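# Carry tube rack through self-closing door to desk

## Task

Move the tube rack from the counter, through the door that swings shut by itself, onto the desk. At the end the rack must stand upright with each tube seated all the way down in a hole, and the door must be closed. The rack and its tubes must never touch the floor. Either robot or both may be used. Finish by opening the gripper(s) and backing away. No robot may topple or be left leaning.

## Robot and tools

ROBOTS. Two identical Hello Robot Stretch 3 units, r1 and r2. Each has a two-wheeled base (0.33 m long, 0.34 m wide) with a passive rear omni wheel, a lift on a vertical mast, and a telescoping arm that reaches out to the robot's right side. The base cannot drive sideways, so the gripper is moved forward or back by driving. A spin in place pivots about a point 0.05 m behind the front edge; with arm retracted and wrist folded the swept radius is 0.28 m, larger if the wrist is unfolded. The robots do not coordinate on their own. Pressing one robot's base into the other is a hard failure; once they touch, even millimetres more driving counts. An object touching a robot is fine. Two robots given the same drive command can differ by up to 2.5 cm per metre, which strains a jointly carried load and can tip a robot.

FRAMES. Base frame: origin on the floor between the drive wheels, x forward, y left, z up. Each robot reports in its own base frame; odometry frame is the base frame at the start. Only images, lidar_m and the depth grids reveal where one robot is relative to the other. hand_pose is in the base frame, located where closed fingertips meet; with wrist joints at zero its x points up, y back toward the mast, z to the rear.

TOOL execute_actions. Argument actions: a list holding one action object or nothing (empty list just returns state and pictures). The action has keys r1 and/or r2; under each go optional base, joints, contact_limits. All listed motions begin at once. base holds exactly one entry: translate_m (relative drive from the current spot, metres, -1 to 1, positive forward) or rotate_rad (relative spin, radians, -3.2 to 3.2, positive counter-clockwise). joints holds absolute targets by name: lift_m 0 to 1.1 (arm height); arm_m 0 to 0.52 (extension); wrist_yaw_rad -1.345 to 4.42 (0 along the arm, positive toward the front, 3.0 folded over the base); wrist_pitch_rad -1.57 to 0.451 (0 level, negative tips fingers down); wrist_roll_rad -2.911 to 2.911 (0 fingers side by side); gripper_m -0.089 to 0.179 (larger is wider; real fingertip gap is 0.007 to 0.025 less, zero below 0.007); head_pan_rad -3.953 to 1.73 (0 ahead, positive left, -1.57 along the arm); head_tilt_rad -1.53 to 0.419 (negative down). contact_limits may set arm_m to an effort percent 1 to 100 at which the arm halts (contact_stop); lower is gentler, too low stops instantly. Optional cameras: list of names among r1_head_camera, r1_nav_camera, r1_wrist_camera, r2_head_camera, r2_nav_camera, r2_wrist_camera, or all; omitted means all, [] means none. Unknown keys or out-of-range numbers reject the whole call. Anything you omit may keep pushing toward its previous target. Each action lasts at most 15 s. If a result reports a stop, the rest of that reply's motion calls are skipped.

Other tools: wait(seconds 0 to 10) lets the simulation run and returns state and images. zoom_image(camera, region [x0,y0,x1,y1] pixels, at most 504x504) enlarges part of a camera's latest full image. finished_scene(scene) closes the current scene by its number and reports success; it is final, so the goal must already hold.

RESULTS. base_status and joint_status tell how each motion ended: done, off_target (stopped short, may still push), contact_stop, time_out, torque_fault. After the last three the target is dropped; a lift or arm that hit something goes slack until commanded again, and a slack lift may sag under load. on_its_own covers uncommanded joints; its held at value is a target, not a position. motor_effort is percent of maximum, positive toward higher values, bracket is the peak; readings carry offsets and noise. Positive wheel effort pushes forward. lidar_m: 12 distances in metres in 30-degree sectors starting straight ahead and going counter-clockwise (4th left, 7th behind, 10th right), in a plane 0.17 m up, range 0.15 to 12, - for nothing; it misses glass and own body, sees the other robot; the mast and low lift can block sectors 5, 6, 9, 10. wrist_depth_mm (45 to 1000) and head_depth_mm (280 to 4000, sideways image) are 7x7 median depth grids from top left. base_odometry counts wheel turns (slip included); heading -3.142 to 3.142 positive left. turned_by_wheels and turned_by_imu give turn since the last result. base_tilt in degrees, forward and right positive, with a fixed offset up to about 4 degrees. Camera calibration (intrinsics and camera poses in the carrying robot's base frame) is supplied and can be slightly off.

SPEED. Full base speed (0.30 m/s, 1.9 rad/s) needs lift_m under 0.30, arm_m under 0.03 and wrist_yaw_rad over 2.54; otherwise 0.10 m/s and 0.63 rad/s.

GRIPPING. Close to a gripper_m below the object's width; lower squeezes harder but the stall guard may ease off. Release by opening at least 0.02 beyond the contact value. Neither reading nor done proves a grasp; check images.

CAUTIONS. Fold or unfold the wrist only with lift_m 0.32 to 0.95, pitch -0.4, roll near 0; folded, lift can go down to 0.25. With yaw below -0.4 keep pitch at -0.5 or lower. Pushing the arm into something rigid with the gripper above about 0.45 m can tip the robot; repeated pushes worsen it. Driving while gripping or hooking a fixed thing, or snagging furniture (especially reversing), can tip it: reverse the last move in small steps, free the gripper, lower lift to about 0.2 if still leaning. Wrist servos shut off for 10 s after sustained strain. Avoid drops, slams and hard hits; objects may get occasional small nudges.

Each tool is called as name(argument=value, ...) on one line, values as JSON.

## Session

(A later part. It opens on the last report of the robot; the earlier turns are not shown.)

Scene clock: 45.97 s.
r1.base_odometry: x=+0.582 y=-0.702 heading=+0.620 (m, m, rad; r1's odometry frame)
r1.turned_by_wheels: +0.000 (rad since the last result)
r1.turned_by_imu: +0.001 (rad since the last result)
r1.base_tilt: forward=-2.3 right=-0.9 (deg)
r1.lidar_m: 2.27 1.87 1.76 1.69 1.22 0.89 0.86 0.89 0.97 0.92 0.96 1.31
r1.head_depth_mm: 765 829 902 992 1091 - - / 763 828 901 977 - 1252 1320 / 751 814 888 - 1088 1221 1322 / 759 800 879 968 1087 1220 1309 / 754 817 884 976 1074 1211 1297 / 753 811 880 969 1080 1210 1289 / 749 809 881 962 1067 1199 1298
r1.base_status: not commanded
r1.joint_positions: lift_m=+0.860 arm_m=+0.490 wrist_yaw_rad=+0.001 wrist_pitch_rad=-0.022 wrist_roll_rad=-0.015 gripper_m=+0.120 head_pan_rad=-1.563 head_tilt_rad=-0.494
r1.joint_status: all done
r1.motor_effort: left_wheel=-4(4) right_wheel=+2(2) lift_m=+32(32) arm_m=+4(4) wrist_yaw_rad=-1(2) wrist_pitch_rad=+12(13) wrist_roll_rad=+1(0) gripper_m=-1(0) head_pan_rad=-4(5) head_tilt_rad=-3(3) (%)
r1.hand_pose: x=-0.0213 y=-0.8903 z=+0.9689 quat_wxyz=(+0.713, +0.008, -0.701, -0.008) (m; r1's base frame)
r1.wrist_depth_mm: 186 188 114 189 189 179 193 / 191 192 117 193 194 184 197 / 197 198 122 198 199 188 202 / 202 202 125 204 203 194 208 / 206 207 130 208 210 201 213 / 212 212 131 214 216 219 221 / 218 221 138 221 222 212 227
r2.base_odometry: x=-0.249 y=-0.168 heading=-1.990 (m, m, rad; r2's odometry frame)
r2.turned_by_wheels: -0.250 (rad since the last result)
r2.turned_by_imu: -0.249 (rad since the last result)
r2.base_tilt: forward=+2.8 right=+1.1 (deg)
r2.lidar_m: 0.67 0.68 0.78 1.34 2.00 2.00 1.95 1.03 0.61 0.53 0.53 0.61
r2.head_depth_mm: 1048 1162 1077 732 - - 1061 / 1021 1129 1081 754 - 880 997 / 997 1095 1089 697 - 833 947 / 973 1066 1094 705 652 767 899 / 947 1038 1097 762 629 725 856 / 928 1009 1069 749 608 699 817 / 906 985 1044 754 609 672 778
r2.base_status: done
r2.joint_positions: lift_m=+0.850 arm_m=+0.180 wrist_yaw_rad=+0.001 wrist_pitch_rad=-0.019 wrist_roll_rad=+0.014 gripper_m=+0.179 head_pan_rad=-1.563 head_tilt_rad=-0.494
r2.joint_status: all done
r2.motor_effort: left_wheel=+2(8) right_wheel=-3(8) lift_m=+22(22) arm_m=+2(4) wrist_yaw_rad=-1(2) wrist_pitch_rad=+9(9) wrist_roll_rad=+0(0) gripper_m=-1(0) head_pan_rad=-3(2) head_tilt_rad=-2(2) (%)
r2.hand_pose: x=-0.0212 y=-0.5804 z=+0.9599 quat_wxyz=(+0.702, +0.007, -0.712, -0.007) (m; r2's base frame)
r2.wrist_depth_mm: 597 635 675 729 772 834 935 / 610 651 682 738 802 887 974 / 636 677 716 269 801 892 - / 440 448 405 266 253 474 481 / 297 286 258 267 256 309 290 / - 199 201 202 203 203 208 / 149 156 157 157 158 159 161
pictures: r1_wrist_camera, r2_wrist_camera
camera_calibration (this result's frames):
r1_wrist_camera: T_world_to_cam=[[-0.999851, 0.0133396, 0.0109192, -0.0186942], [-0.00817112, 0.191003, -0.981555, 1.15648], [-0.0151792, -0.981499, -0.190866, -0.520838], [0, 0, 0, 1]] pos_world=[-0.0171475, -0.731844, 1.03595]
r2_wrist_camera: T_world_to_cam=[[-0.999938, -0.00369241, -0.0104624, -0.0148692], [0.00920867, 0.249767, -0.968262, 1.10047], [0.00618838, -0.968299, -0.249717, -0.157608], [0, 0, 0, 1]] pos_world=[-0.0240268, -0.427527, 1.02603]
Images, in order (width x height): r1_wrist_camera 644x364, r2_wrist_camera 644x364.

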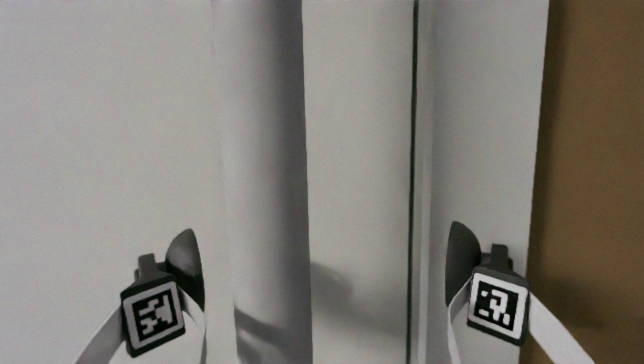

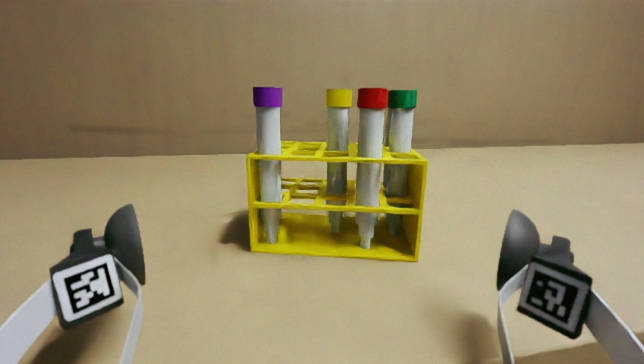

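execute_actions(actions=[{"r1":{"base":{"translate_m":0.022},"joints":{"gripper_m":-0.03}},"r2":{"base":{"translate_m":-0.006},"joints":{"arm_m":0.32}}}], cameras=[])

execute_actions(actions=[{"r1":{"base":{"translate_m":0.05},"joints":{"arm_m":0.26}},"r2":{"joints":{"gripper_m":0.108}}}], cameras=[])

execute_actions(actions=[{"r1":{"base":{"translate_m":0.06},"joints":{"arm_m":0.13}},"r2":{"joints":{"lift_m":0.9}}}], cameras=["r2_wrist_camera"])

execute_actions(actions=[{"r1":{"base":{"translate_m":0.09},"joints":{"arm_m":0}},"r2":{"joints":{"arm_m":0,"wrist_yaw_rad":1.57,"head_pan_rad":0,"head_tilt_rad":-0.9}}}], cameras=[])

execute_actions(actions=[{"r1":{"base":{"rotate_rad":0.62},"joints":{"wrist_yaw_rad":-0.85}},"r2":{"base":{"rotate_rad":1.8}}}], cameras=[])

execute_actions(actions=[{"r1":{"base":{"translate_m":0.3}},"r2":{"base":{"translate_m":1}}}], cameras=[])

execute_actions(actions=[{"r1":{"base":{"translate_m":0.28},"joints":{"arm_m":0.08}},"r2":{"base":{"translate_m":0.57}}}], cameras=[])

execute_actions(actions=[{"r2":{"base":{"rotate_rad":1.7}}}], cameras=["r2_nav_camera"])

Scene clock: 64.47 s.
r1.base_odometry: x=+0.600 y=-0.690 heading=+0.620 (m, m, rad; r1's odometry frame)
r1.turned_by_wheels: +0.000 (rad since the last result)
r1.turned_by_imu: +0.001 (rad since the last result)
r1.base_tilt: forward=-2.3 right=-0.9 (deg)
r1.lidar_m: 2.24 1.85 1.76 1.69 1.25 0.91 0.88 0.91 0.96 0.92 0.96 1.31
r1.head_depth_mm: 766 828 905 992 1087 - - / 761 826 897 975 - 1245 1319 / 751 813 885 - 1088 1222 1310 / 751 804 880 990 1082 1203 1300 / 753 809 887 967 1068 1197 1296 / 749 811 880 962 1067 1198 1294 / 745 805 877 959 1063 1190 1288
r1.base_status: done
r1.joint_positions: lift_m=+0.860 arm_m=+0.490 wrist_yaw_rad=+0.001 wrist_pitch_rad=-0.021 wrist_roll_rad=-0.015 gripper_m=-0.028 head_pan_rad=-1.563 head_tilt_rad=-0.494
r1.joint_status: all done
r1.motor_effort: left_wheel=-2(6) right_wheel=+1(5) lift_m=+32(32) arm_m=+1(5) wrist_yaw_rad=-1(1) wrist_pitch_rad=+12(12) wrist_roll_rad=+0(0) gripper_m=-4(97) head_pan_rad=-5(4) head_tilt_rad=-2(2) (%)
r1.hand_pose: x=-0.0213 y=-0.8907 z=+0.9691 quat_wxyz=(+0.713, +0.008, -0.701, -0.007) (m; r1's base frame)
r1.wrist_depth_mm: 182 182 184 109 185 178 191 / 186 187 188 112 191 184 196 / 191 191 193 115 195 189 202 / 195 197 197 118 201 192 207 / 200 203 204 122 206 199 212 / 207 208 209 125 211 203 218 / 212 214 216 129 219 209 226
r2.base_odometry: x=-0.246 y=-0.162 heading=-1.989 (m, m, rad; r2's odometry frame)
r2.turned_by_wheels: +0.000 (rad since the last result)
r2.turned_by_imu: +0.001 (rad since the last result)
r2.base_tilt: forward=+2.8 right=+1.3 (deg)
r2.lidar_m: 0.68 0.68 0.78 1.36 1.98 1.97 1.95 1.03 0.60 0.53 0.53 0.61
r2.head_depth_mm: 1050 1165 1077 767 - - 1065 / 1021 1132 1081 - 725 827 999 / 999 1099 1088 - 697 791 950 / 973 1069 1094 712 664 759 902 / 952 1040 1097 746 630 729 858 / 927 1012 1065 748 608 699 822 / 905 985 1043 753 609 675 784
r2.base_status: done
r2.joint_positions: lift_m=+0.850 arm_m=+0.320 wrist_yaw_rad=+0.001 wrist_pitch_rad=-0.019 wrist_roll_rad=+0.014 gripper_m=+0.179 head_pan_rad=-1.563 head_tilt_rad=-0.494
r2.joint_status: all done
r2.motor_effort: left_wheel=+2(5) right_wheel=-3(9) lift_m=+22(22) arm_m=+3(3) wrist_yaw_rad=-1(1) wrist_pitch_rad=+9(9) wrist_roll_rad=+0(0) gripper_m=-1(0) head_pan_rad=-2(3) head_tilt_rad=-2(2) (%)
r2.hand_pose: x=-0.0213 y=-0.7204 z=+0.9599 quat_wxyz=(+0.702, +0.007, -0.712, -0.007) (m; r2's base frame)
r2.wrist_depth_mm: 492 515 550 594 635 688 745 / 507 531 572 593 127 715 794 / 524 539 590 134 124 749 842 / 440 396 134 135 126 467 481 / 292 116 119 143 113 117 290 / - 118 129 138 135 117 206 / 149 143 140 146 141 146 152
pictures: none
No camera images: the call's "cameras" was empty. Leave "cameras" out to get every camera's image.

Scene clock: 67.40 s.
r1.base_odometry: x=+0.641 y=-0.660 heading=+0.620 (m, m, rad; r1's odometry frame)
r1.turned_by_wheels: +0.001 (rad since the last result)
r1.turned_by_imu: -0.034 (rad since the last result)
r1.base_tilt: forward=-2.5 right=-0.9 (deg)
r1.lidar_m: 2.19 1.80 1.78 1.69 1.38 0.98 0.94 0.96 0.97 0.69 0.77 1.26
r1.head_depth_mm: 776 839 917 1011 1097 - 1262 / 761 831 910 995 - 1261 1321 / 552 596 662 723 - 1216 1292 / 555 541 592 691 - 897 1017 / 564 611 670 734 816 918 1054 / 575 625 684 752 842 943 1085 / 586 635 696 771 859 975 1130
r1.base_status: done
r1.joint_positions: lift_m=+0.860 arm_m=+0.261 wrist_yaw_rad=+0.026 wrist_pitch_rad=-0.023 wrist_roll_rad=-0.015 gripper_m=-0.023 head_pan_rad=-1.563 head_tilt_rad=-0.495
r1.joint_status: all done
r1.on_its_own: gripper_m is held at -0.024, not at your -0.030, by its stall guard, which is not easing now; wrist_yaw_rad is at rest, and its effort (-23) is outside its rest range (-12 to +12)
r1.motor_effort: left_wheel=+10(56) right_wheel=-8(23) lift_m=+32(32) arm_m=-5(9) wrist_yaw_rad=-23(47) wrist_pitch_rad=+13(14) wrist_roll_rad=+0(0) gripper_m=-23(26) head_pan_rad=-4(5) head_tilt_rad=-2(3) (%)
r1.hand_pose: x=-0.0147 y=-0.6610 z=+0.9686 quat_wxyz=(+0.713, +0.018, -0.701, +0.001) (m; r1's base frame)
r1.wrist_depth_mm: 219 207 195 108 174 408 416 / 225 212 201 111 179 423 422 / 233 219 206 114 183 425 436 / 242 226 212 117 188 445 445 / 249 233 220 120 192 458 456 / 259 240 230 123 195 474 475 / 268 251 231 127 205 488 484
r2.base_odometry: x=-0.246 y=-0.162 heading=-1.989 (m, m, rad; r2's odometry frame)
r2.turned_by_wheels: +0.000 (rad since the last result)
r2.turned_by_imu: +0.000 (rad since the last result)
r2.base_tilt: forward=+2.8 right=+1.2 (deg)
r2.lidar_m: 0.68 0.68 0.79 1.36 1.93 1.93 1.95 1.03 0.60 0.53 0.53 0.62
r2.head_depth_mm: 1052 1167 1078 766 - - 1068 / 1023 1128 1082 - 727 830 999 / 998 1101 1089 - 699 793 949 / 974 1068 1093 709 663 759 902 / 950 1036 1099 745 630 729 857 / 929 1011 1070 750 609 699 819 / 906 987 1041 751 608 674 786
r2.base_status: not commanded
r2.joint_positions: lift_m=+0.850 arm_m=+0.320 wrist_yaw_rad=+0.001 wrist_pitch_rad=-0.019 wrist_roll_rad=+0.014 gripper_m=+0.109 head_pan_rad=-1.563 head_tilt_rad=-0.494
r2.joint_status: all done
r2.motor_effort: left_wheel=+2(2) right_wheel=-3(3) lift_m=+22(22) arm_m=+3(3) wrist_yaw_rad=-1(1) wrist_pitch_rad=+9(9) wrist_roll_rad=+0(0) gripper_m=-16(91) head_pan_rad=-2(4) head_tilt_rad=-2(2) (%)
r2.hand_pose: x=-0.0213 y=-0.7204 z=+0.9599 quat_wxyz=(+0.702, +0.007, -0.712, -0.007) (m; r2's base frame)
r2.wrist_depth_mm: 488 513 554 591 642 683 747 / 506 536 572 598 145 719 776 / 519 553 592 152 142 743 859 / 441 445 130 153 126 473 484 / 274 253 155 162 157 263 289 / 204 - 144 167 143 - 206 / - 155 149 153 147 158 160
pictures: none
No camera images: the call's "cameras" was empty. Leave "cameras" out to get every camera's image.

Scene clock: 69.60 s.
r1.base_odometry: x=+0.690 y=-0.626 heading=+0.620 (m, m, rad; r1's odometry frame)
r1.turned_by_wheels: +0.000 (rad since the last result)
r1.turned_by_imu: +0.000 (rad since the last result)
r1.base_tilt: forward=-2.5 right=-1.0 (deg)
r1.lidar_m: 2.13 1.75 1.78 1.70 1.47 1.04 0.99 1.02 0.97 0.55 0.67 1.25
r1.head_depth_mm: 774 836 911 1012 1112 - - / 429 472 873 979 1085 - - / 434 466 509 558 603 - - / 449 417 456 502 537 751 851 / 465 504 551 608 679 761 878 / 482 524 576 637 713 812 935 / 499 546 601 670 754 867 1009
r1.base_status: done
r1.joint_positions: lift_m=+0.860 arm_m=+0.130 wrist_yaw_rad=-0.006 wrist_pitch_rad=-0.025 wrist_roll_rad=-0.015 gripper_m=-0.020 head_pan_rad=-1.563 head_tilt_rad=-0.495
r1.joint_status: all done
r1.on_its_own: gripper_m is held at -0.021, not at your -0.030, by its stall guard, which is not easing now
r1.motor_effort: left_wheel=-1(18) right_wheel=+1(15) lift_m=+32(32) arm_m=-5(10) wrist_yaw_rad=+5(46) wrist_pitch_rad=+14(14) wrist_roll_rad=+0(0) gripper_m=-20(25) head_pan_rad=-5(5) head_tilt_rad=-2(3) (%)
r1.hand_pose: x=-0.0230 y=-0.5310 z=+0.9681 quat_wxyz=(+0.713, +0.007, -0.701, -0.011) (m; r1's base frame)
r1.wrist_depth_mm: 247 224 203 108 171 162 554 / 254 231 209 110 176 166 564 / 266 241 216 113 179 172 583 / 277 247 222 116 185 176 603 / 288 256 232 119 188 181 608 / 301 264 243 122 188 621 642 / 312 275 243 127 202 636 651
r2.base_odometry: x=-0.246 y=-0.162 heading=-1.989 (m, m, rad; r2's odometry frame)
r2.turned_by_wheels: +0.000 (rad since the last result)
r2.turned_by_imu: +0.000 (rad since the last result)
r2.base_tilt: forward=+2.7 right=+1.2 (deg)
r2.lidar_m: 0.68 0.68 0.79 1.36 1.88 1.88 1.95 1.03 0.61 0.53 0.53 0.62
r2.head_depth_mm: 1052 1160 1074 - - 869 1068 / 1024 1127 1157 - 704 827 1003 / 1000 1097 1161 - 679 791 947 / 973 1068 1094 712 658 758 899 / 951 1040 1100 746 630 727 857 / 928 1011 1070 747 608 701 819 / 905 986 1042 751 608 675 785
r2.base_status: not commanded
r2.joint_positions: lift_m=+0.900 arm_m=+0.320 wrist_yaw_rad=+0.001 wrist_pitch_rad=-0.028 wrist_roll_rad=+0.014 gripper_m=+0.109 head_pan_rad=-1.563 head_tilt_rad=-0.494
r2.joint_status: all done
r2.motor_effort: left_wheel=+2(2) right_wheel=-3(3) lift_m=+35(36) arm_m=+3(2) wrist_yaw_rad=-1(1) wrist_pitch_rad=+13(13) wrist_roll_rad=+0(0) gripper_m=-15(16) head_pan_rad=-4(4) head_tilt_rad=-2(2) (%)
r2.hand_pose: x=-0.0213 y=-0.7201 z=+1.0072 quat_wxyz=(+0.702, +0.010, -0.712, -0.010) (m; r2's base frame)
r2.wrist_depth_mm: 493 516 552 586 635 687 747 / 498 527 561 605 633 712 791 / 524 557 582 153 148 743 844 / 525 562 130 152 131 647 665 / 381 360 157 162 158 372 406 / 292 - 141 167 143 - 289 / 218 220 149 153 147 222 226
pictures: r2_wrist_camera
camera_calibration (this result's frames):
r2_wrist_camera: T_world_to_cam=[[-0.99994, -0.00321037, -0.0104847, -0.0146223], [0.00930218, 0.257896, -0.966128, 1.18483], [0.00580558, -0.966167, -0.25785, -0.271418], [0, 0, 0, 1]] pos_world=[-0.0240672, -0.567845, 1.07456]
Images, in order (width x height): r2_wrist_camera 644x364.

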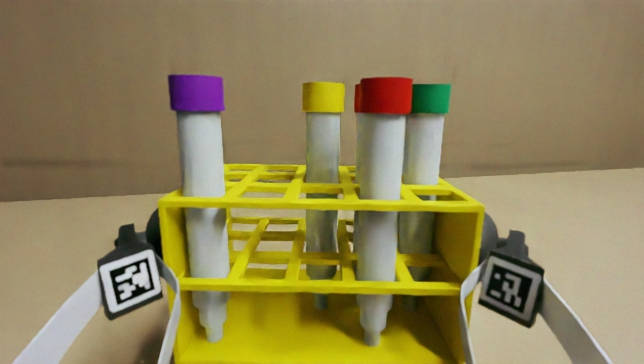

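Scene clock: 73.17 s.
r1.base_odometry: x=+0.763 y=-0.573 heading=+0.620 (m, m, rad; r1's odometry frame)
r1.turned_by_wheels: +0.000 (rad since the last result)
r1.turned_by_imu: -0.023 (rad since the last result)
r1.base_tilt: forward=-2.5 right=-0.9 (deg)
r1.lidar_m: 2.04 1.69 1.81 1.70 1.64 1.14 1.08 1.10 0.42 0.42 0.56 1.22
r1.head_depth_mm: 305 332 371 998 1127 1268 1318 / 319 342 370 402 440 501 583 / 333 294 322 357 450 447 - / 349 379 412 453 494 571 651 / 368 400 438 484 538 612 702 / 389 423 467 520 584 669 779 / 411 450 499 558 636 740 880
r1.base_status: done
r1.joint_positions: lift_m=+0.860 arm_m=+0.003 wrist_yaw_rad=-0.037 wrist_pitch_rad=-0.026 wrist_roll_rad=-0.015 gripper_m=-0.020 head_pan_rad=-1.563 head_tilt_rad=-0.495
r1.joint_status: all done
joint sent to its limit — the command would take r1.arm_m past its lower limit, so that joint was sent only as far as its limit.
r1.on_its_own: wrist_yaw_rad is held at -0.044, not at your +0.000, by its stall guard, which is not easing now; gripper_m is held at -0.021, not at your -0.030, by its stall guard, which is not easing now
r1.motor_effort: left_wheel=+3(19) right_wheel=-1(20) lift_m=+32(32) arm_m=-3(9) wrist_yaw_rad=-6(74) wrist_pitch_rad=+15(15) wrist_roll_rad=+0(0) gripper_m=-20(27) head_pan_rad=-5(5) head_tilt_rad=-3(2) (%)
r1.hand_pose: x=-0.0310 y=-0.4033 z=+0.9677 quat_wxyz=(+0.712, -0.004, -0.702, -0.023) (m; r1's base frame)
r1.wrist_depth_mm: 281 244 212 107 169 154 709 / 294 251 219 110 173 159 728 / 307 261 226 113 178 162 735 / 323 271 232 116 182 167 760 / 334 283 243 119 185 172 792 / 352 292 262 122 184 176 822 / 372 308 255 127 199 182 843
r2.base_odometry: x=-0.246 y=-0.162 heading=-1.989 (m, m, rad; r2's odometry frame)
r2.turned_by_wheels: +0.000 (rad since the last result)
r2.turned_by_imu: +0.000 (rad since the last result)
r2.base_tilt: forward=+2.8 right=+1.3 (deg)
r2.lidar_m: 0.68 0.68 0.79 1.36 1.80 1.81 1.95 1.04 0.61 0.53 0.53 0.62
r2.head_depth_mm: 670 802 967 296 350 1212 1090 / 651 774 937 355 1318 1215 1090 / 630 748 911 1159 1362 1212 1092 / 613 719 871 1110 1337 1220 1099 / 595 694 837 1050 1325 1219 1097 / 578 672 805 1000 1294 1222 1099 / 562 652 774 952 1248 1223 1098
r2.base_status: not commanded
r2.joint_positions: lift_m=+0.900 arm_m=+0.003 wrist_yaw_rad=+1.569 wrist_pitch_rad=-0.028 wrist_roll_rad=+0.014 gripper_m=+0.109 head_pan_rad=-0.007 head_tilt_rad=-0.889
r2.joint_status: all done
joint sent to its limit — the command would take r2.arm_m past its lower limit, so that joint was sent only as far as its limit.
r2.motor_effort: left_wheel=+2(2) right_wheel=-3(3) lift_m=+35(35) arm_m=-3(4) wrist_yaw_rad=+1(4) wrist_pitch_rad=+13(13) wrist_roll_rad=+0(0) gripper_m=-16(15) head_pan_rad=+2(31) head_tilt_rad=-4(19) (%)
r2.hand_pose: x=+0.2341 y=-0.1483 z=+1.0072 quat_wxyz=(+0.504, +0.510, -0.497, +0.489) (m; r2's base frame)
r2.wrist_depth_mm: 505 539 570 627 648 732 772 / 527 551 591 622 670 757 835 / 544 574 628 154 148 807 849 / 553 597 131 152 138 838 886 / 586 599 157 162 159 399 403 / 610 - 146 167 143 - 327 / 627 666 149 153 148 476 334
pictures: none
No camera images: the call's "cameras" was empty. Leave "cameras" out to get every camera's image.

Scene clock: 77.00 s.
r1.base_odometry: x=+0.763 y=-0.573 heading=+1.240 (m, m, rad; r1's odometry frame)
r1.turned_by_wheels: +0.620 (rad since the last result)
r1.turned_by_imu: +0.591 (rad since the last result)
r1.base_tilt: forward=-2.4 right=-0.9 (deg)
r1.lidar_m: 1.81 1.76 1.70 1.52 1.12 1.08 1.12 0.38 0.39 0.57 1.31 2.05
r1.head_depth_mm: 414 436 460 487 517 551 - / 471 499 530 566 608 655 732 / 546 584 627 680 737 808 894 / 648 704 766 847 936 1057 1205 / 801 885 982 1118 1286 1467 1335 / 949 1048 1164 1300 1462 1588 1324 / 1024 1128 1255 1416 1608 1640 1321
r1.base_status: done
r1.joint_positions: lift_m=+0.860 arm_m=+0.003 wrist_yaw_rad=-0.929 wrist_pitch_rad=-0.026 wrist_roll_rad=-0.027 gripper_m=-0.020 head_pan_rad=-1.563 head_tilt_rad=-0.495
r1.joint_status: wrist_yaw_rad off_target (ended at -0.929, target -0.850)
r1.on_its_own: wrist_yaw_rad is held at -0.924, not at your -0.850, by its stall guard, which is not easing now; gripper_m is held at -0.021, not at your -0.030, by its stall guard, which is not easing now
r1.motor_effort: left_wheel=-6(19) right_wheel=+6(13) lift_m=+32(32) arm_m=+1(6) wrist_yaw_rad=+4(72) wrist_pitch_rad=+14(15) wrist_roll_rad=+8(8) gripper_m=-20(26) head_pan_rad=-4(5) head_tilt_rad=-2(2) (%)
r1.hand_pose: x=-0.2261 y=-0.3006 z=+0.9679 quat_wxyz=(+0.637, -0.304, -0.628, -0.329) (m; r1's base frame)
r1.wrist_depth_mm: 208 200 193 107 177 883 933 / 215 206 197 111 180 944 975 / 222 213 202 113 186 978 959 / 227 219 207 117 190 - 970 / 235 225 214 120 194 - 981 / 244 233 224 123 197 - - / 253 239 226 126 207 - -
r2.base_odometry: x=-0.246 y=-0.162 heading=-0.190 (m, m, rad; r2's odometry frame)
r2.turned_by_wheels: +1.800 (rad since the last result)
r2.turned_by_imu: +1.797 (rad since the last result)
r2.base_tilt: forward=+2.9 right=+1.3 (deg)
r2.lidar_m: 2.34 1.81 2.04 1.95 0.76 0.55 0.53 0.55 0.71 0.68 0.70 0.94
r2.head_depth_mm: 1756 1807 1726 296 350 1208 1089 / 2287 2146 1810 354 1312 1210 1092 / 2375 2179 1813 1555 1362 1215 1092 / 2353 2172 1809 1562 1371 1217 1097 / 2353 2182 1820 1569 1366 1222 1097 / 2336 2198 1835 1560 1369 1220 1097 / 2335 2201 1841 1563 1375 1222 1098
r2.base_status: done
r2.joint_positions: lift_m=+0.900 arm_m=+0.003 wrist_yaw_rad=+1.569 wrist_pitch_rad=-0.028 wrist_roll_rad=+0.014 gripper_m=+0.109 head_pan_rad=-0.007 head_tilt_rad=-0.889
r2.joint_status: not commanded
r2.motor_effort: left_wheel=-4(10) right_wheel=+3(7) lift_m=+35(34) arm_m=-4(4) wrist_yaw_rad=+1(0) wrist_pitch_rad=+13(13) wrist_roll_rad=+0(0) gripper_m=-15(14) head_pan_rad=+2(2) head_tilt_rad=-4(3) (%)
r2.hand_pose: x=+0.2341 y=-0.1483 z=+1.0072 quat_wxyz=(+0.504, +0.510, -0.497, +0.489) (m; r2's base frame)
r2.wrist_depth_mm: - - - - - 899 606 / - - - - - 894 598 / - - - 153 148 882 595 / - - 131 152 142 885 598 / - - 157 163 159 736 597 / - - 147 166 143 - 603 / - - 149 153 147 871 571
pictures: none
No camera images: the call's "cameras" was empty. Leave "cameras" out to get every camera's image.

Scene clock: 88.23 s.
r1.base_odometry: x=+0.861 y=-0.290 heading=+1.240 (m, m, rad; r1's odometry frame)
r1.turned_by_wheels: +0.000 (rad since the last result)
r1.turned_by_imu: -0.301 (rad since the last result)
r1.base_tilt: forward=-2.5 right=-1.0 (deg)
r1.lidar_m: 1.81 1.90 0.88 1.61 1.55 1.31 1.31 0.39 0.40 0.53 1.14 1.82
r1.head_depth_mm: 384 406 431 457 488 525 - / 426 454 485 520 561 609 679 / 481 515 556 602 656 724 806 / 551 598 651 715 793 889 1016 / 642 710 785 878 1002 1161 1269 / 775 866 988 1118 1268 1463 1322 / 890 972 1065 1189 1327 1479 1335
r1.base_status: done
r1.joint_positions: lift_m=+0.860 arm_m=+0.003 wrist_yaw_rad=-0.964 wrist_pitch_rad=-0.032 wrist_roll_rad=-0.065 gripper_m=-0.020 head_pan_rad=-1.563 head_tilt_rad=-0.495
r1.joint_status: not commanded
r1.on_its_own: wrist_yaw_rad is held at -0.969, not at your -0.850, by its stall guard, which is not easing now; gripper_m is held at -0.021, not at your -0.030, by its stall guard, which is not easing now
r1.motor_effort: left_wheel=-7(8) right_wheel=+7(15) lift_m=+30(32) arm_m=+1(1) wrist_yaw_rad=-5(25) wrist_pitch_rad=+18(19) wrist_roll_rad=+33(32) gripper_m=-23(24) head_pan_rad=-4(4) head_tilt_rad=-2(2) (%)
r1.hand_pose: x=-0.2311 y=-0.2933 z=+0.9662 quat_wxyz=(+0.642, -0.306, -0.611, -0.348) (m; r1's base frame)
r1.wrist_depth_mm: 184 183 183 106 180 - 959 / 188 187 187 109 185 - 990 / 193 193 192 113 191 - 970 / 199 199 199 116 195 - - / 204 205 203 119 202 - - / 211 211 208 122 205 - - / 217 216 216 126 215 - -
r2.base_odometry: x=+0.736 y=-0.351 heading=-0.190 (m, m, rad; r2's odometry frame)
r2.turned_by_wheels: +0.000 (rad since the last result)
r2.turned_by_imu: +0.002 (rad since the last result)
r2.base_tilt: forward=+2.6 right=+1.3 (deg)
r2.lidar_m: 1.62 1.67 0.92 0.98 2.04 1.59 1.53 0.95 0.68 0.65 0.66 0.89
r2.head_depth_mm: 1471 1647 1727 303 350 1214 1089 / 1464 1715 1807 355 1315 1213 1091 / 1456 1718 1811 1558 1366 1214 1092 / 1449 1710 1824 1555 1367 1214 1093 / 1444 1695 1830 1565 1367 1223 1095 / 1434 1690 1823 1563 1369 1221 1100 / 1433 1675 1836 1562 1368 1223 1099
r2.base_status: done
r2.joint_positions: lift_m=+0.900 arm_m=+0.003 wrist_yaw_rad=+1.569 wrist_pitch_rad=-0.028 wrist_roll_rad=+0.014 gripper_m=+0.109 head_pan_rad=-0.007 head_tilt_rad=-0.889
r2.joint_status: not commanded
r2.motor_effort: left_wheel=-4(7) right_wheel=+3(9) lift_m=+35(35) arm_m=-3(3) wrist_yaw_rad=+0(1) wrist_pitch_rad=+13(13) wrist_roll_rad=+0(0) gripper_m=-16(16) head_pan_rad=+2(3) head_tilt_rad=-4(4) (%)
r2.hand_pose: x=+0.2341 y=-0.1483 z=+1.0072 quat_wxyz=(+0.504, +0.510, -0.497, +0.489) (m; r2's base frame)
r2.wrist_depth_mm: - - - - - 857 565 / - - - - - 834 560 / - - - 152 146 835 559 / - - 131 152 131 835 553 / - - 157 161 158 695 558 / - - 146 166 143 - 571 / - - 149 153 147 817 533
pictures: none
ARM HIT: r1's arm struck itself hard.
No camera images: the call's "cameras" was empty. Leave "cameras" out to get every camera's image.

Scene clock: 95.17 s.
r1.base_odometry: x=+0.952 y=-0.025 heading=+1.239 (m, m, rad; r1's odometry frame)
r1.turned_by_wheels: -0.001 (rad since the last result)
r1.turned_by_imu: -0.515 (rad since the last result)
r1.base_tilt: forward=-2.6 right=-1.0 (deg)
r1.lidar_m: 1.63 1.62 1.86 1.63 0.92 1.78 1.50 1.50 0.47 0.49 0.67 1.13
r1.head_depth_mm: 359 385 412 446 486 521 - / 377 404 437 474 519 - - / 394 427 463 502 556 609 - / 416 450 491 539 597 670 766 / 439 477 523 576 647 734 849 / 465 508 560 626 707 808 949 / 495 544 605 677 773 901 1079
r1.base_status: done
r1.joint_positions: lift_m=+0.860 arm_m=+0.080 wrist_yaw_rad=-0.980 wrist_pitch_rad=-0.037 wrist_roll_rad=-0.083 gripper_m=-0.020 head_pan_rad=-1.563 head_tilt_rad=-0.495
r1.joint_status: all done
r1.on_its_own: wrist_yaw_rad is held at -0.969, not at your -0.850, by its stall guard, which is not easing now; gripper_m is held at -0.021, not at your -0.030, by its stall guard, which is not easing now
r1.motor_effort: left_wheel=-11(12) right_wheel=+14(18) lift_m=+28(30) arm_m=+3(9) wrist_yaw_rad=+9(9) wrist_pitch_rad=+21(21) wrist_roll_rad=+44(44) gripper_m=-24(25) head_pan_rad=-4(5) head_tilt_rad=-2(3) (%)
r1.hand_pose: x=-0.2333 y=-0.3669 z=+0.9650 quat_wxyz=(+0.643, -0.306, -0.604, -0.358) (m; r1's base frame)
r1.wrist_depth_mm: 137 147 163 110 - - - / 139 151 167 112 - - - / 142 154 172 114 - - - / 145 158 178 117 - - - / 150 162 181 120 - - - / 152 167 183 123 - - - / 156 171 196 127 - - -
r2.base_odometry: x=+1.296 y=-0.458 heading=-0.190 (m, m, rad; r2's odometry frame)
r2.turned_by_wheels: +0.000 (rad since the last result)
r2.turned_by_imu: +0.001 (rad since the last result)
r2.base_tilt: forward=+2.7 right=+1.2 (deg)
r2.lidar_m: 1.05 1.08 1.44 1.26 1.65 2.18 2.09 0.92 0.66 0.63 0.64 0.86
r2.head_depth_mm: 943 1108 1317 300 350 1208 1089 / 935 1103 1337 355 1318 1213 1093 / 929 1099 1328 1528 1366 1215 1089 / 927 1094 1324 1528 1370 1211 1096 / 921 1083 1315 1529 1363 1221 1097 / 919 1081 1302 1523 1373 1218 1095 / 912 1069 1302 1523 1374 1224 1102
r2.base_status: done
r2.joint_positions: lift_m=+0.900 arm_m=+0.003 wrist_yaw_rad=+1.569 wrist_pitch_rad=-0.028 wrist_roll_rad=+0.014 gripper_m=+0.109 head_pan_rad=-0.007 head_tilt_rad=-0.889
r2.joint_status: not commanded
r2.motor_effort: left_wheel=-5(6) right_wheel=+3(7) lift_m=+35(35) arm_m=-3(3) wrist_yaw_rad=+0(1) wrist_pitch_rad=+13(12) wrist_roll_rad=+0(0) gripper_m=-15(15) head_pan_rad=+3(2) head_tilt_rad=-4(4) (%)
r2.hand_pose: x=+0.2341 y=-0.1483 z=+1.0072 quat_wxyz=(+0.504, +0.510, -0.497, +0.489) (m; r2's base frame)
r2.wrist_depth_mm: 862 900 910 918 917 799 545 / 935 923 930 943 940 800 540 / 955 973 986 153 147 804 541 / 976 992 131 153 132 785 539 / - - 157 163 159 662 538 / - - 146 167 143 - 539 / - - 149 153 147 791 514
pictures: none
No camera images: the call's "cameras" was empty. Leave "cameras" out to get every camera's image.

Scene clock: 98.80 s.
r1.base_odometry: x=+0.952 y=-0.025 heading=+1.239 (m, m, rad; r1's odometry frame)
r1.turned_by_wheels: +0.000 (rad since the last result)
r1.turned_by_imu: +0.001 (rad since the last result)
r1.base_tilt: forward=-2.5 right=-1.0 (deg)
r1.lidar_m: 1.62 1.62 1.85 1.63 1.06 1.78 1.50 1.50 0.47 0.49 0.67 1.13
r1.head_depth_mm: 359 384 413 447 486 519 - / 376 405 436 474 519 - - / 396 427 463 505 556 608 - / 417 451 492 539 598 670 763 / 441 479 524 578 647 732 841 / 466 510 559 625 707 807 949 / 494 544 604 681 777 902 1079
r1.base_status: not commanded
r1.joint_positions: lift_m=+0.860 arm_m=+0.080 wrist_yaw_rad=-0.980 wrist_pitch_rad=-0.037 wrist_roll_rad=-0.083 gripper_m=-0.020 head_pan_rad=-1.563 head_tilt_rad=-0.495
r1.joint_status: not commanded
r1.on_its_own: wrist_yaw_rad is held at -0.969, not at your -0.850, by its stall guard, which is not easing now; gripper_m is held at -0.021, not at your -0.030, by its stall guard, which is not easing now
r1.motor_effort: left_wheel=-12(11) right_wheel=+14(14) lift_m=+29(28) arm_m=+3(4) wrist_yaw_rad=+9(9) wrist_pitch_rad=+21(21) wrist_roll_rad=+44(44) gripper_m=-24(24) head_pan_rad=-4(5) head_tilt_rad=-2(3) (%)
r1.hand_pose: x=-0.2333 y=-0.3669 z=+0.9650 quat_wxyz=(+0.643, -0.306, -0.604, -0.358) (m; r1's base frame)
r1.wrist_depth_mm: 136 147 164 109 - - - / 139 150 167 112 - - - / 142 154 172 115 - - - / 145 158 176 117 - - - / 149 163 181 120 - - - / 152 167 183 122 - - - / 157 171 196 127 - - -
r2.base_odometry: x=+1.296 y=-0.458 heading=+1.510 (m, m, rad; r2's odometry frame)
r2.turned_by_wheels: +1.700 (rad since the last result)
r2.turned_by_imu: +1.697 (rad since the last result)
r2.base_tilt: forward=+2.8 right=+1.3 (deg)
r2.lidar_m: 1.26 0.93 2.12 1.80 0.82 0.64 0.63 0.67 0.99 1.05 1.12 1.65
r2.head_depth_mm: 1764 2004 1805 303 350 1214 1089 / 2525 2040 1805 355 1316 1207 1092 / 2590 2118 1814 1558 1362 1217 1094 / 1143 1399 1695 1561 1362 1214 1098 / 1370 1661 1810 1463 1370 1216 1097 / 1614 2025 1828 1408 1377 1221 1100 / 1844 2039 1713 1539 1371 1226 1098
r2.base_status: done
r2.joint_positions: lift_m=+0.900 arm_m=+0.003 wrist_yaw_rad=+1.569 wrist_pitch_rad=-0.028 wrist_roll_rad=+0.014 gripper_m=+0.109 head_pan_rad=-0.007 head_tilt_rad=-0.889
r2.joint_status: not commanded
r2.motor_effort: left_wheel=-4(11) right_wheel=+3(8) lift_m=+35(35) arm_m=-3(3) wrist_yaw_rad=+1(0) wrist_pitch_rad=+13(13) wrist_roll_rad=+0(1) gripper_m=-15(15) head_pan_rad=+3(1) head_tilt_rad=-4(4) (%)
r2.hand_pose: x=+0.2341 y=-0.1483 z=+1.0072 quat_wxyz=(+0.504, +0.510, -0.497, +0.489) (m; r2's base frame)
r2.wrist_depth_mm: - 887 - - - - - / - 751 - - - - - / - - - 153 146 - - / - - 131 151 145 - - / - 894 157 162 158 - - / - - 146 166 143 - - / - - 148 153 148 - -
pictures: r2_nav_camera (sideways: a quarter turn counterclockwise sets it upright)
camera_calibration (this result's frames):
r2_nav_camera: T_world_to_cam=[[0.765739, -0.0304743, 0.642429, -0.793808], [0.00346792, -0.998667, -0.0515064, 0.118046], [0.643142, 0.0416683, -0.764612, 0.944026], [0, 0, 0, 1]] pos_world=[0.00029789, 0.0543619, 1.23786]
Images, in order (width x height): r2_nav_camera 672x504.

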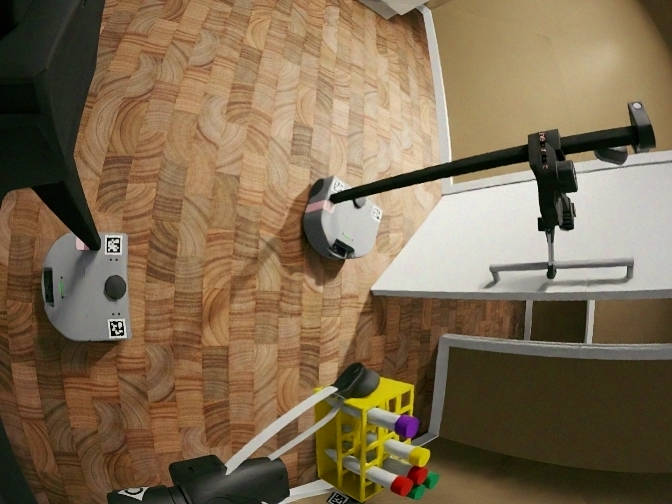

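execute_actions(actions=[{"r1":{"base":{"translate_m":0.45},"joints":{"arm_m":0.4,"wrist_yaw_rad":-0.6}}}], cameras=["r2_nav_camera"])

execute_actions(actions=[{"r1":{"base":{"translate_m":0.12},"joints":{"arm_m":0,"wrist_yaw_rad":-0.85}}}], cameras=["r2_nav_camera"])

Scene clock: 110.53 s.
r1.base_odometry: x=+1.099 y=+0.400 heading=+1.238 (m, m, rad; r1's odometry frame)
r1.turned_by_wheels: -0.001 (rad since the last result)
r1.turned_by_imu: -1.022 (rad since the last result)
r1.base_tilt: forward=-2.4 right=-0.9 (deg)
r1.lidar_m: 0.58 0.68 1.14 1.33 1.53 2.02 1.55 1.55 1.79 0.56 0.50 0.50
r1.head_depth_mm: 1429 1555 1676 1843 1965 - - / 1443 709 1671 1865 - 1576 1318 / 612 661 732 787 904 1050 1220 / 551 599 648 694 793 888 1000 / 503 539 580 630 688 761 848 / 460 490 525 567 613 668 736 / 425 450 480 515 554 599 651
r1.base_status: done
r1.joint_positions: lift_m=+0.860 arm_m=+0.401 wrist_yaw_rad=-0.604 wrist_pitch_rad=-0.017 wrist_roll_rad=-0.015 gripper_m=-0.020 head_pan_rad=-1.564 head_tilt_rad=-0.498
r1.joint_status: all done
r1.on_its_own: gripper_m is held at -0.021, not at your -0.030, by its stall guard, which is not easing now
r1.motor_effort: left_wheel=-11(100) right_wheel=+12(35) lift_m=+28(29) arm_m=-6(20) wrist_yaw_rad=+3(88) wrist_pitch_rad=+10(22) wrist_roll_rad=+0(43) gripper_m=-20(27) head_pan_rad=-4(5) head_tilt_rad=-1(2) (%)
r1.hand_pose: x=-0.1667 y=-0.7561 z=+0.9702 quat_wxyz=(+0.678, -0.203, -0.672, -0.218) (m; r1's base frame)
r1.wrist_depth_mm: 102 126 196 110 - - - / 102 126 197 113 - - - / 103 126 197 116 - - - / 103 126 197 119 - - - / 103 127 198 122 - - - / 103 127 172 125 - - - / 104 128 200 129 - - -
r2.base_odometry: x=+1.296 y=-0.458 heading=+1.510 (m, m, rad; r2's odometry frame)
r2.turned_by_wheels: +0.000 (rad since the last result)
r2.turned_by_imu: +0.001 (rad since the last result)
r2.base_tilt: forward=+3.0 right=+1.2 (deg)
r2.lidar_m: 1.44 1.54 2.13 1.81 0.82 0.64 0.63 0.67 0.99 1.05 1.12 1.65
r2.head_depth_mm: 1756 2003 1794 303 350 1210 1088 / 1832 2059 1806 355 1313 1218 1093 / 1322 1541 1765 1553 1365 1212 1096 / 1437 1684 1818 1549 1366 1216 1096 / 1555 1866 1821 1562 1375 1222 1096 / 1719 2037 1741 1567 1371 1222 1097 / 1846 2083 1644 1576 1376 1222 1099
r2.base_status: not commanded
r2.joint_positions: lift_m=+0.900 arm_m=+0.003 wrist_yaw_rad=+1.569 wrist_pitch_rad=-0.028 wrist_roll_rad=+0.014 gripper_m=+0.109 head_pan_rad=-0.007 head_tilt_rad=-0.889
r2.joint_status: not commanded
r2.motor_effort: left_wheel=-4(4) right_wheel=+3(3) lift_m=+35(35) arm_m=-3(3) wrist_yaw_rad=+1(1) wrist_pitch_rad=+13(13) wrist_roll_rad=+0(0) gripper_m=-15(16) head_pan_rad=+3(2) head_tilt_rad=-4(4) (%)
r2.hand_pose: x=+0.2341 y=-0.1483 z=+1.0072 quat_wxyz=(+0.504, +0.510, -0.497, +0.489) (m; r2's base frame)
r2.wrist_depth_mm: - - - - - - - / - - - - - - - / - - - 152 146 - - / - - 131 151 130 - - / - - 158 162 158 - - / - - 147 167 144 - - / - - 149 154 148 - -
pictures: r2_nav_camera (sideways: a quarter turn counterclockwise sets it upright)
camera_calibration (this result's frames):
r2_nav_camera: T_world_to_cam=[[0.765739, -0.0304742, 0.642429, -0.793808], [0.00346811, -0.998667, -0.0515064, 0.118046], [0.643142, 0.0416685, -0.764612, 0.944025], [0, 0, 0, 1]] pos_world=[0.000297884, 0.0543619, 1.23786]
Images, in order (width x height): r2_nav_camera 672x504.

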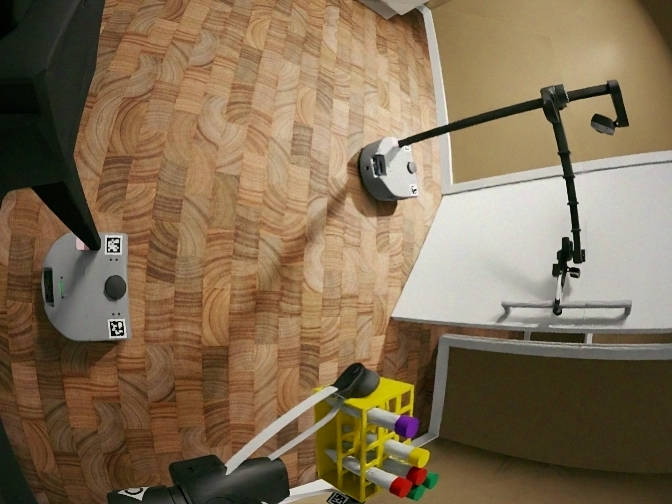

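Scene clock: 115.57 s.
r1.base_odometry: x=+1.138 y=+0.514 heading=+1.238 (m, m, rad; r1's odometry frame)
r1.turned_by_wheels: +0.000 (rad since the last result)
r1.turned_by_imu: -0.670 (rad since the last result)
r1.base_tilt: forward=-10.8 right=+11.1 (deg)
r1.lidar_m: 0.16 0.26 0.46 0.68 1.40 1.46 1.02 0.79 0.34 0.18 0.15 0.15
r1.head_depth_mm: - - - 304 357 466 - / - - - - - 323 - / - - - - - - 307 / - - - - - - - / - - - - - - - / - - - - - - - / - - - - - - -
r1.base_status: done
r1.joint_positions: lift_m=+0.860 arm_m=+0.004 wrist_yaw_rad=-0.815 wrist_pitch_rad=+0.125 wrist_roll_rad=-0.015 gripper_m=-0.020 head_pan_rad=-1.564 head_tilt_rad=-0.498
r1.joint_status: wrist_yaw_rad off_target (ended at -0.815, target -0.850); the others done
joint sent to its limit — the command would take r1.arm_m past its lower limit, so that joint was sent only as far as its limit.
r1.on_its_own: base_tilt is 14.6 degrees off its reading at the scene's start (forward=-2.5 right=-0.9); gripper_m is held at -0.021, not at your -0.030, by its stall guard, which is not easing now; wrist_yaw_rad is at rest, and its effort (-30) is outside its rest range (-12 to +12); wrist_pitch_rad is at rest, and its effort (-73) is outside its rest range (-20 to +32)
r1.motor_effort: left_wheel=-1(10) right_wheel=+6(23) lift_m=+16(29) arm_m=-13(18) wrist_yaw_rad=-30(69) wrist_pitch_rad=-73(91) wrist_roll_rad=+0(4) gripper_m=-23(26) head_pan_rad=-4(4) head_tilt_rad=+0(1) (%)
r1.hand_pose: x=-0.2087 y=-0.3253 z=+1.0072 quat_wxyz=(+0.670, -0.318, -0.625, -0.242) (m; r1's base frame)
r1.wrist_depth_mm: 90 128 - 101 - - - / 90 127 - 105 - - - / 90 127 - 110 - - - / 90 127 - 114 - - - / 90 127 - 119 - - - / 90 127 - 124 - - - / 90 127 - 130 - - -
r2.base_odometry: x=+1.296 y=-0.458 heading=+1.510 (m, m, rad; r2's odometry frame)
r2.turned_by_wheels: +0.000 (rad since the last result)
r2.turned_by_imu: +0.001 (rad since the last result)
r2.base_tilt: forward=+2.9 right=+1.2 (deg)
r2.lidar_m: 1.12 1.64 2.12 1.80 0.82 0.64 0.63 0.67 0.99 1.05 1.12 1.65
r2.head_depth_mm: 1755 2017 1794 303 349 1209 1087 / 2528 2051 1813 355 1313 1211 1090 / 2704 2157 1810 1558 1363 1212 1091 / 2716 2184 1821 1562 1370 1215 1097 / 2726 2175 1740 1563 1370 1217 1097 / 1038 1458 1789 1571 1371 1224 1097 / 1774 2022 1747 1569 1371 1220 1100
r2.base_status: not commanded
r2.joint_positions: lift_m=+0.900 arm_m=+0.003 wrist_yaw_rad=+1.569 wrist_pitch_rad=-0.028 wrist_roll_rad=+0.014 gripper_m=+0.109 head_pan_rad=-0.007 head_tilt_rad=-0.889
r2.joint_status: not commanded
r2.motor_effort: left_wheel=-4(4) right_wheel=+3(3) lift_m=+35(35) arm_m=-4(3) wrist_yaw_rad=+0(1) wrist_pitch_rad=+12(13) wrist_roll_rad=+1(0) gripper_m=-16(16) head_pan_rad=+3(3) head_tilt_rad=-3(4) (%)
r2.hand_pose: x=+0.2341 y=-0.1483 z=+1.0072 quat_wxyz=(+0.504, +0.510, -0.497, +0.489) (m; r2's base frame)
r2.wrist_depth_mm: - - - - - - - / - - - - - - - / - - - 152 146 - - / - - 131 151 130 - - / - - 157 161 158 - - / - - 147 166 143 - - / - - 149 153 148 - -
pictures: r2_nav_camera (sideways: a quarter turn counterclockwise sets it upright)
camera_calibration (this result's frames):
r2_nav_camera: T_world_to_cam=[[0.765739, -0.030474, 0.642429, -0.793808], [0.00346828, -0.998667, -0.0515064, 0.118046], [0.643142, 0.0416686, -0.764612, 0.944025], [0, 0, 0, 1]] pos_world=[0.000297878, 0.0543619, 1.23786]
Images, in order (width x height): r2_nav_camera 672x504.

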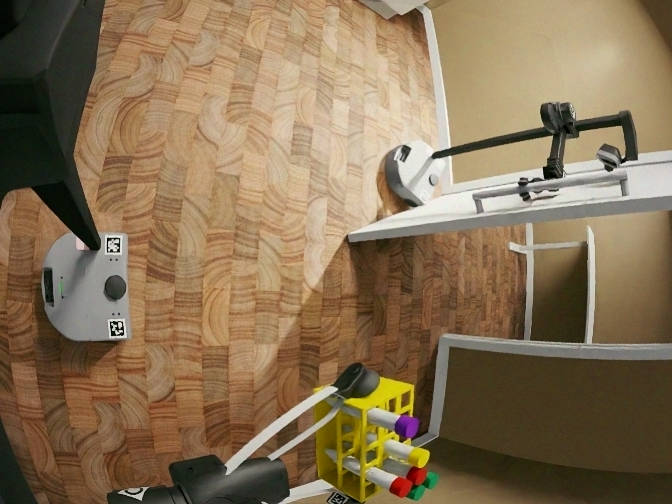

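Tilted; back up to relieve it.

execute_actions(actions=[{"r1":{"base":{"translate_m":-0.25},"joints":{"arm_m":0.1}},"r2":{"base":{"translate_m":0.6}}}], cameras=["r2_nav_camera"])

Scene clock: 130.73 s.
r1.base_odometry: x=+1.056 y=+0.277 heading=+1.238 (m, m, rad; r1's odometry frame)
r1.turned_by_wheels: +0.000 (rad since the last result)
r1.turned_by_imu: +0.305 (rad since the last result)
r1.base_tilt: forward=-2.5 right=-0.9 (deg)
r1.lidar_m: 0.44 0.67 0.83 1.26 1.27 1.60 1.96 1.01 0.45 0.33 0.32 0.33
r1.head_depth_mm: 339 369 418 468 507 - - / 315 345 380 425 478 - - / 294 319 350 386 432 464 - / 284 297 323 355 393 434 480 / - 285 301 328 360 401 450 / - - 287 305 333 366 408 / - - - 288 309 338 372
r1.base_status: done
r1.joint_positions: lift_m=+0.860 arm_m=+0.100 wrist_yaw_rad=-0.797 wrist_pitch_rad=-0.112 wrist_roll_rad=-0.016 gripper_m=-0.020 head_pan_rad=-1.564 head_tilt_rad=-0.498
r1.joint_status: all done
r1.on_its_own: wrist_yaw_rad is held at -0.798, not at your -0.850, by its stall guard, which is not easing now; gripper_m is held at -0.021, not at your -0.030, by its stall guard, which is not easing now; wrist_pitch_rad is at rest, and its effort (+64) is outside its rest range (-20 to +32)
r1.motor_effort: left_wheel=-3(35) right_wheel=+9(21) lift_m=+35(35) arm_m=-3(12) wrist_yaw_rad=-2(19) wrist_pitch_rad=+64(72) wrist_roll_rad=+0(1) gripper_m=-19(21) head_pan_rad=-4(4) head_tilt_rad=+0(1) (%)
r1.hand_pose: x=-0.2017 y=-0.4213 z=+0.9459 quat_wxyz=(+0.641, -0.235, -0.661, -0.313) (m; r1's base frame)
r1.wrist_depth_mm: 102 125 189 100 - - - / 103 125 193 104 - - - / 103 126 194 108 - - - / 103 127 197 112 - - - / 102 128 198 117 - - - / 103 129 173 122 - - - / 103 130 214 129 - - -
r2.base_odometry: x=+1.332 y=+0.141 heading=+1.510 (m, m, rad; r2's odometry frame)
r2.turned_by_wheels: +0.000 (rad since the last result)
r2.turned_by_imu: +0.001 (rad since the last result)
r2.base_tilt: forward=+2.8 right=+1.2 (deg)
r2.lidar_m: 3.10 0.54 1.11 2.03 1.59 1.24 1.22 1.31 1.12 1.11 1.18 1.43
r2.head_depth_mm: 2524 1459 1670 304 357 1210 1086 / 2707 2166 1753 355 1316 1210 1092 / 2700 2179 1820 1558 1362 1218 1093 / 2741 2169 1814 1559 1358 1214 1096 / 2702 2181 1816 1565 1372 1218 1095 / 2739 2188 1818 1468 1264 1226 1100 / 2762 1324 695 804 1365 1221 1098
r2.base_status: done
r2.joint_positions: lift_m=+0.900 arm_m=+0.003 wrist_yaw_rad=+1.569 wrist_pitch_rad=-0.028 wrist_roll_rad=+0.014 gripper_m=+0.109 head_pan_rad=-0.007 head_tilt_rad=-0.889
r2.joint_status: not commanded
r2.motor_effort: left_wheel=-4(6) right_wheel=+3(8) lift_m=+36(35) arm_m=-3(3) wrist_yaw_rad=+1(0) wrist_pitch_rad=+13(13) wrist_roll_rad=+0(0) gripper_m=-14(16) head_pan_rad=+2(3) head_tilt_rad=-4(4) (%)
r2.hand_pose: x=+0.2341 y=-0.1483 z=+1.0072 quat_wxyz=(+0.504, +0.510, -0.497, +0.489) (m; r2's base frame)
r2.wrist_depth_mm: 433 896 - - - - - / 427 755 - - - - - / 427 819 - 152 146 - - / 442 686 131 151 138 - - / 463 541 157 162 158 - - / 519 - 147 166 144 - - / - 626 150 153 147 - -
pictures: r2_nav_camera (sideways: a quarter turn counterclockwise sets it upright)
camera_calibration (this result's frames):
r2_nav_camera: T_world_to_cam=[[0.765756, -0.0304744, 0.642408, -0.793781], [0.00346659, -0.998667, -0.0515067, 0.118046], [0.643121, 0.0416685, -0.76463, 0.944048], [0, 0, 0, 1]] pos_world=[0.00029615, 0.0543619, 1.23786]
Images, in order (width x height): r2_nav_camera 672x504.

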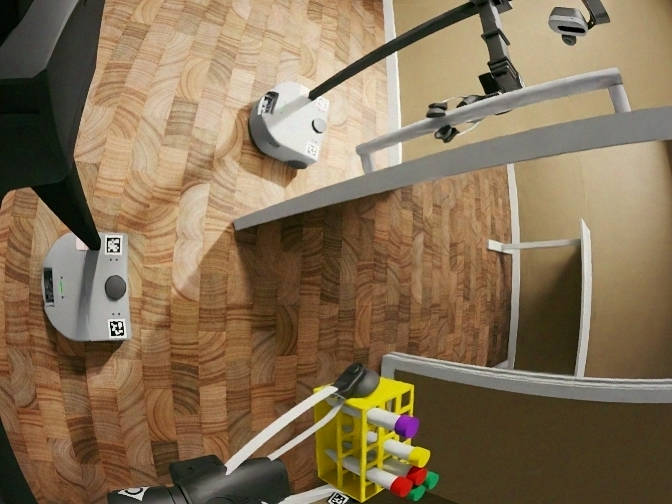

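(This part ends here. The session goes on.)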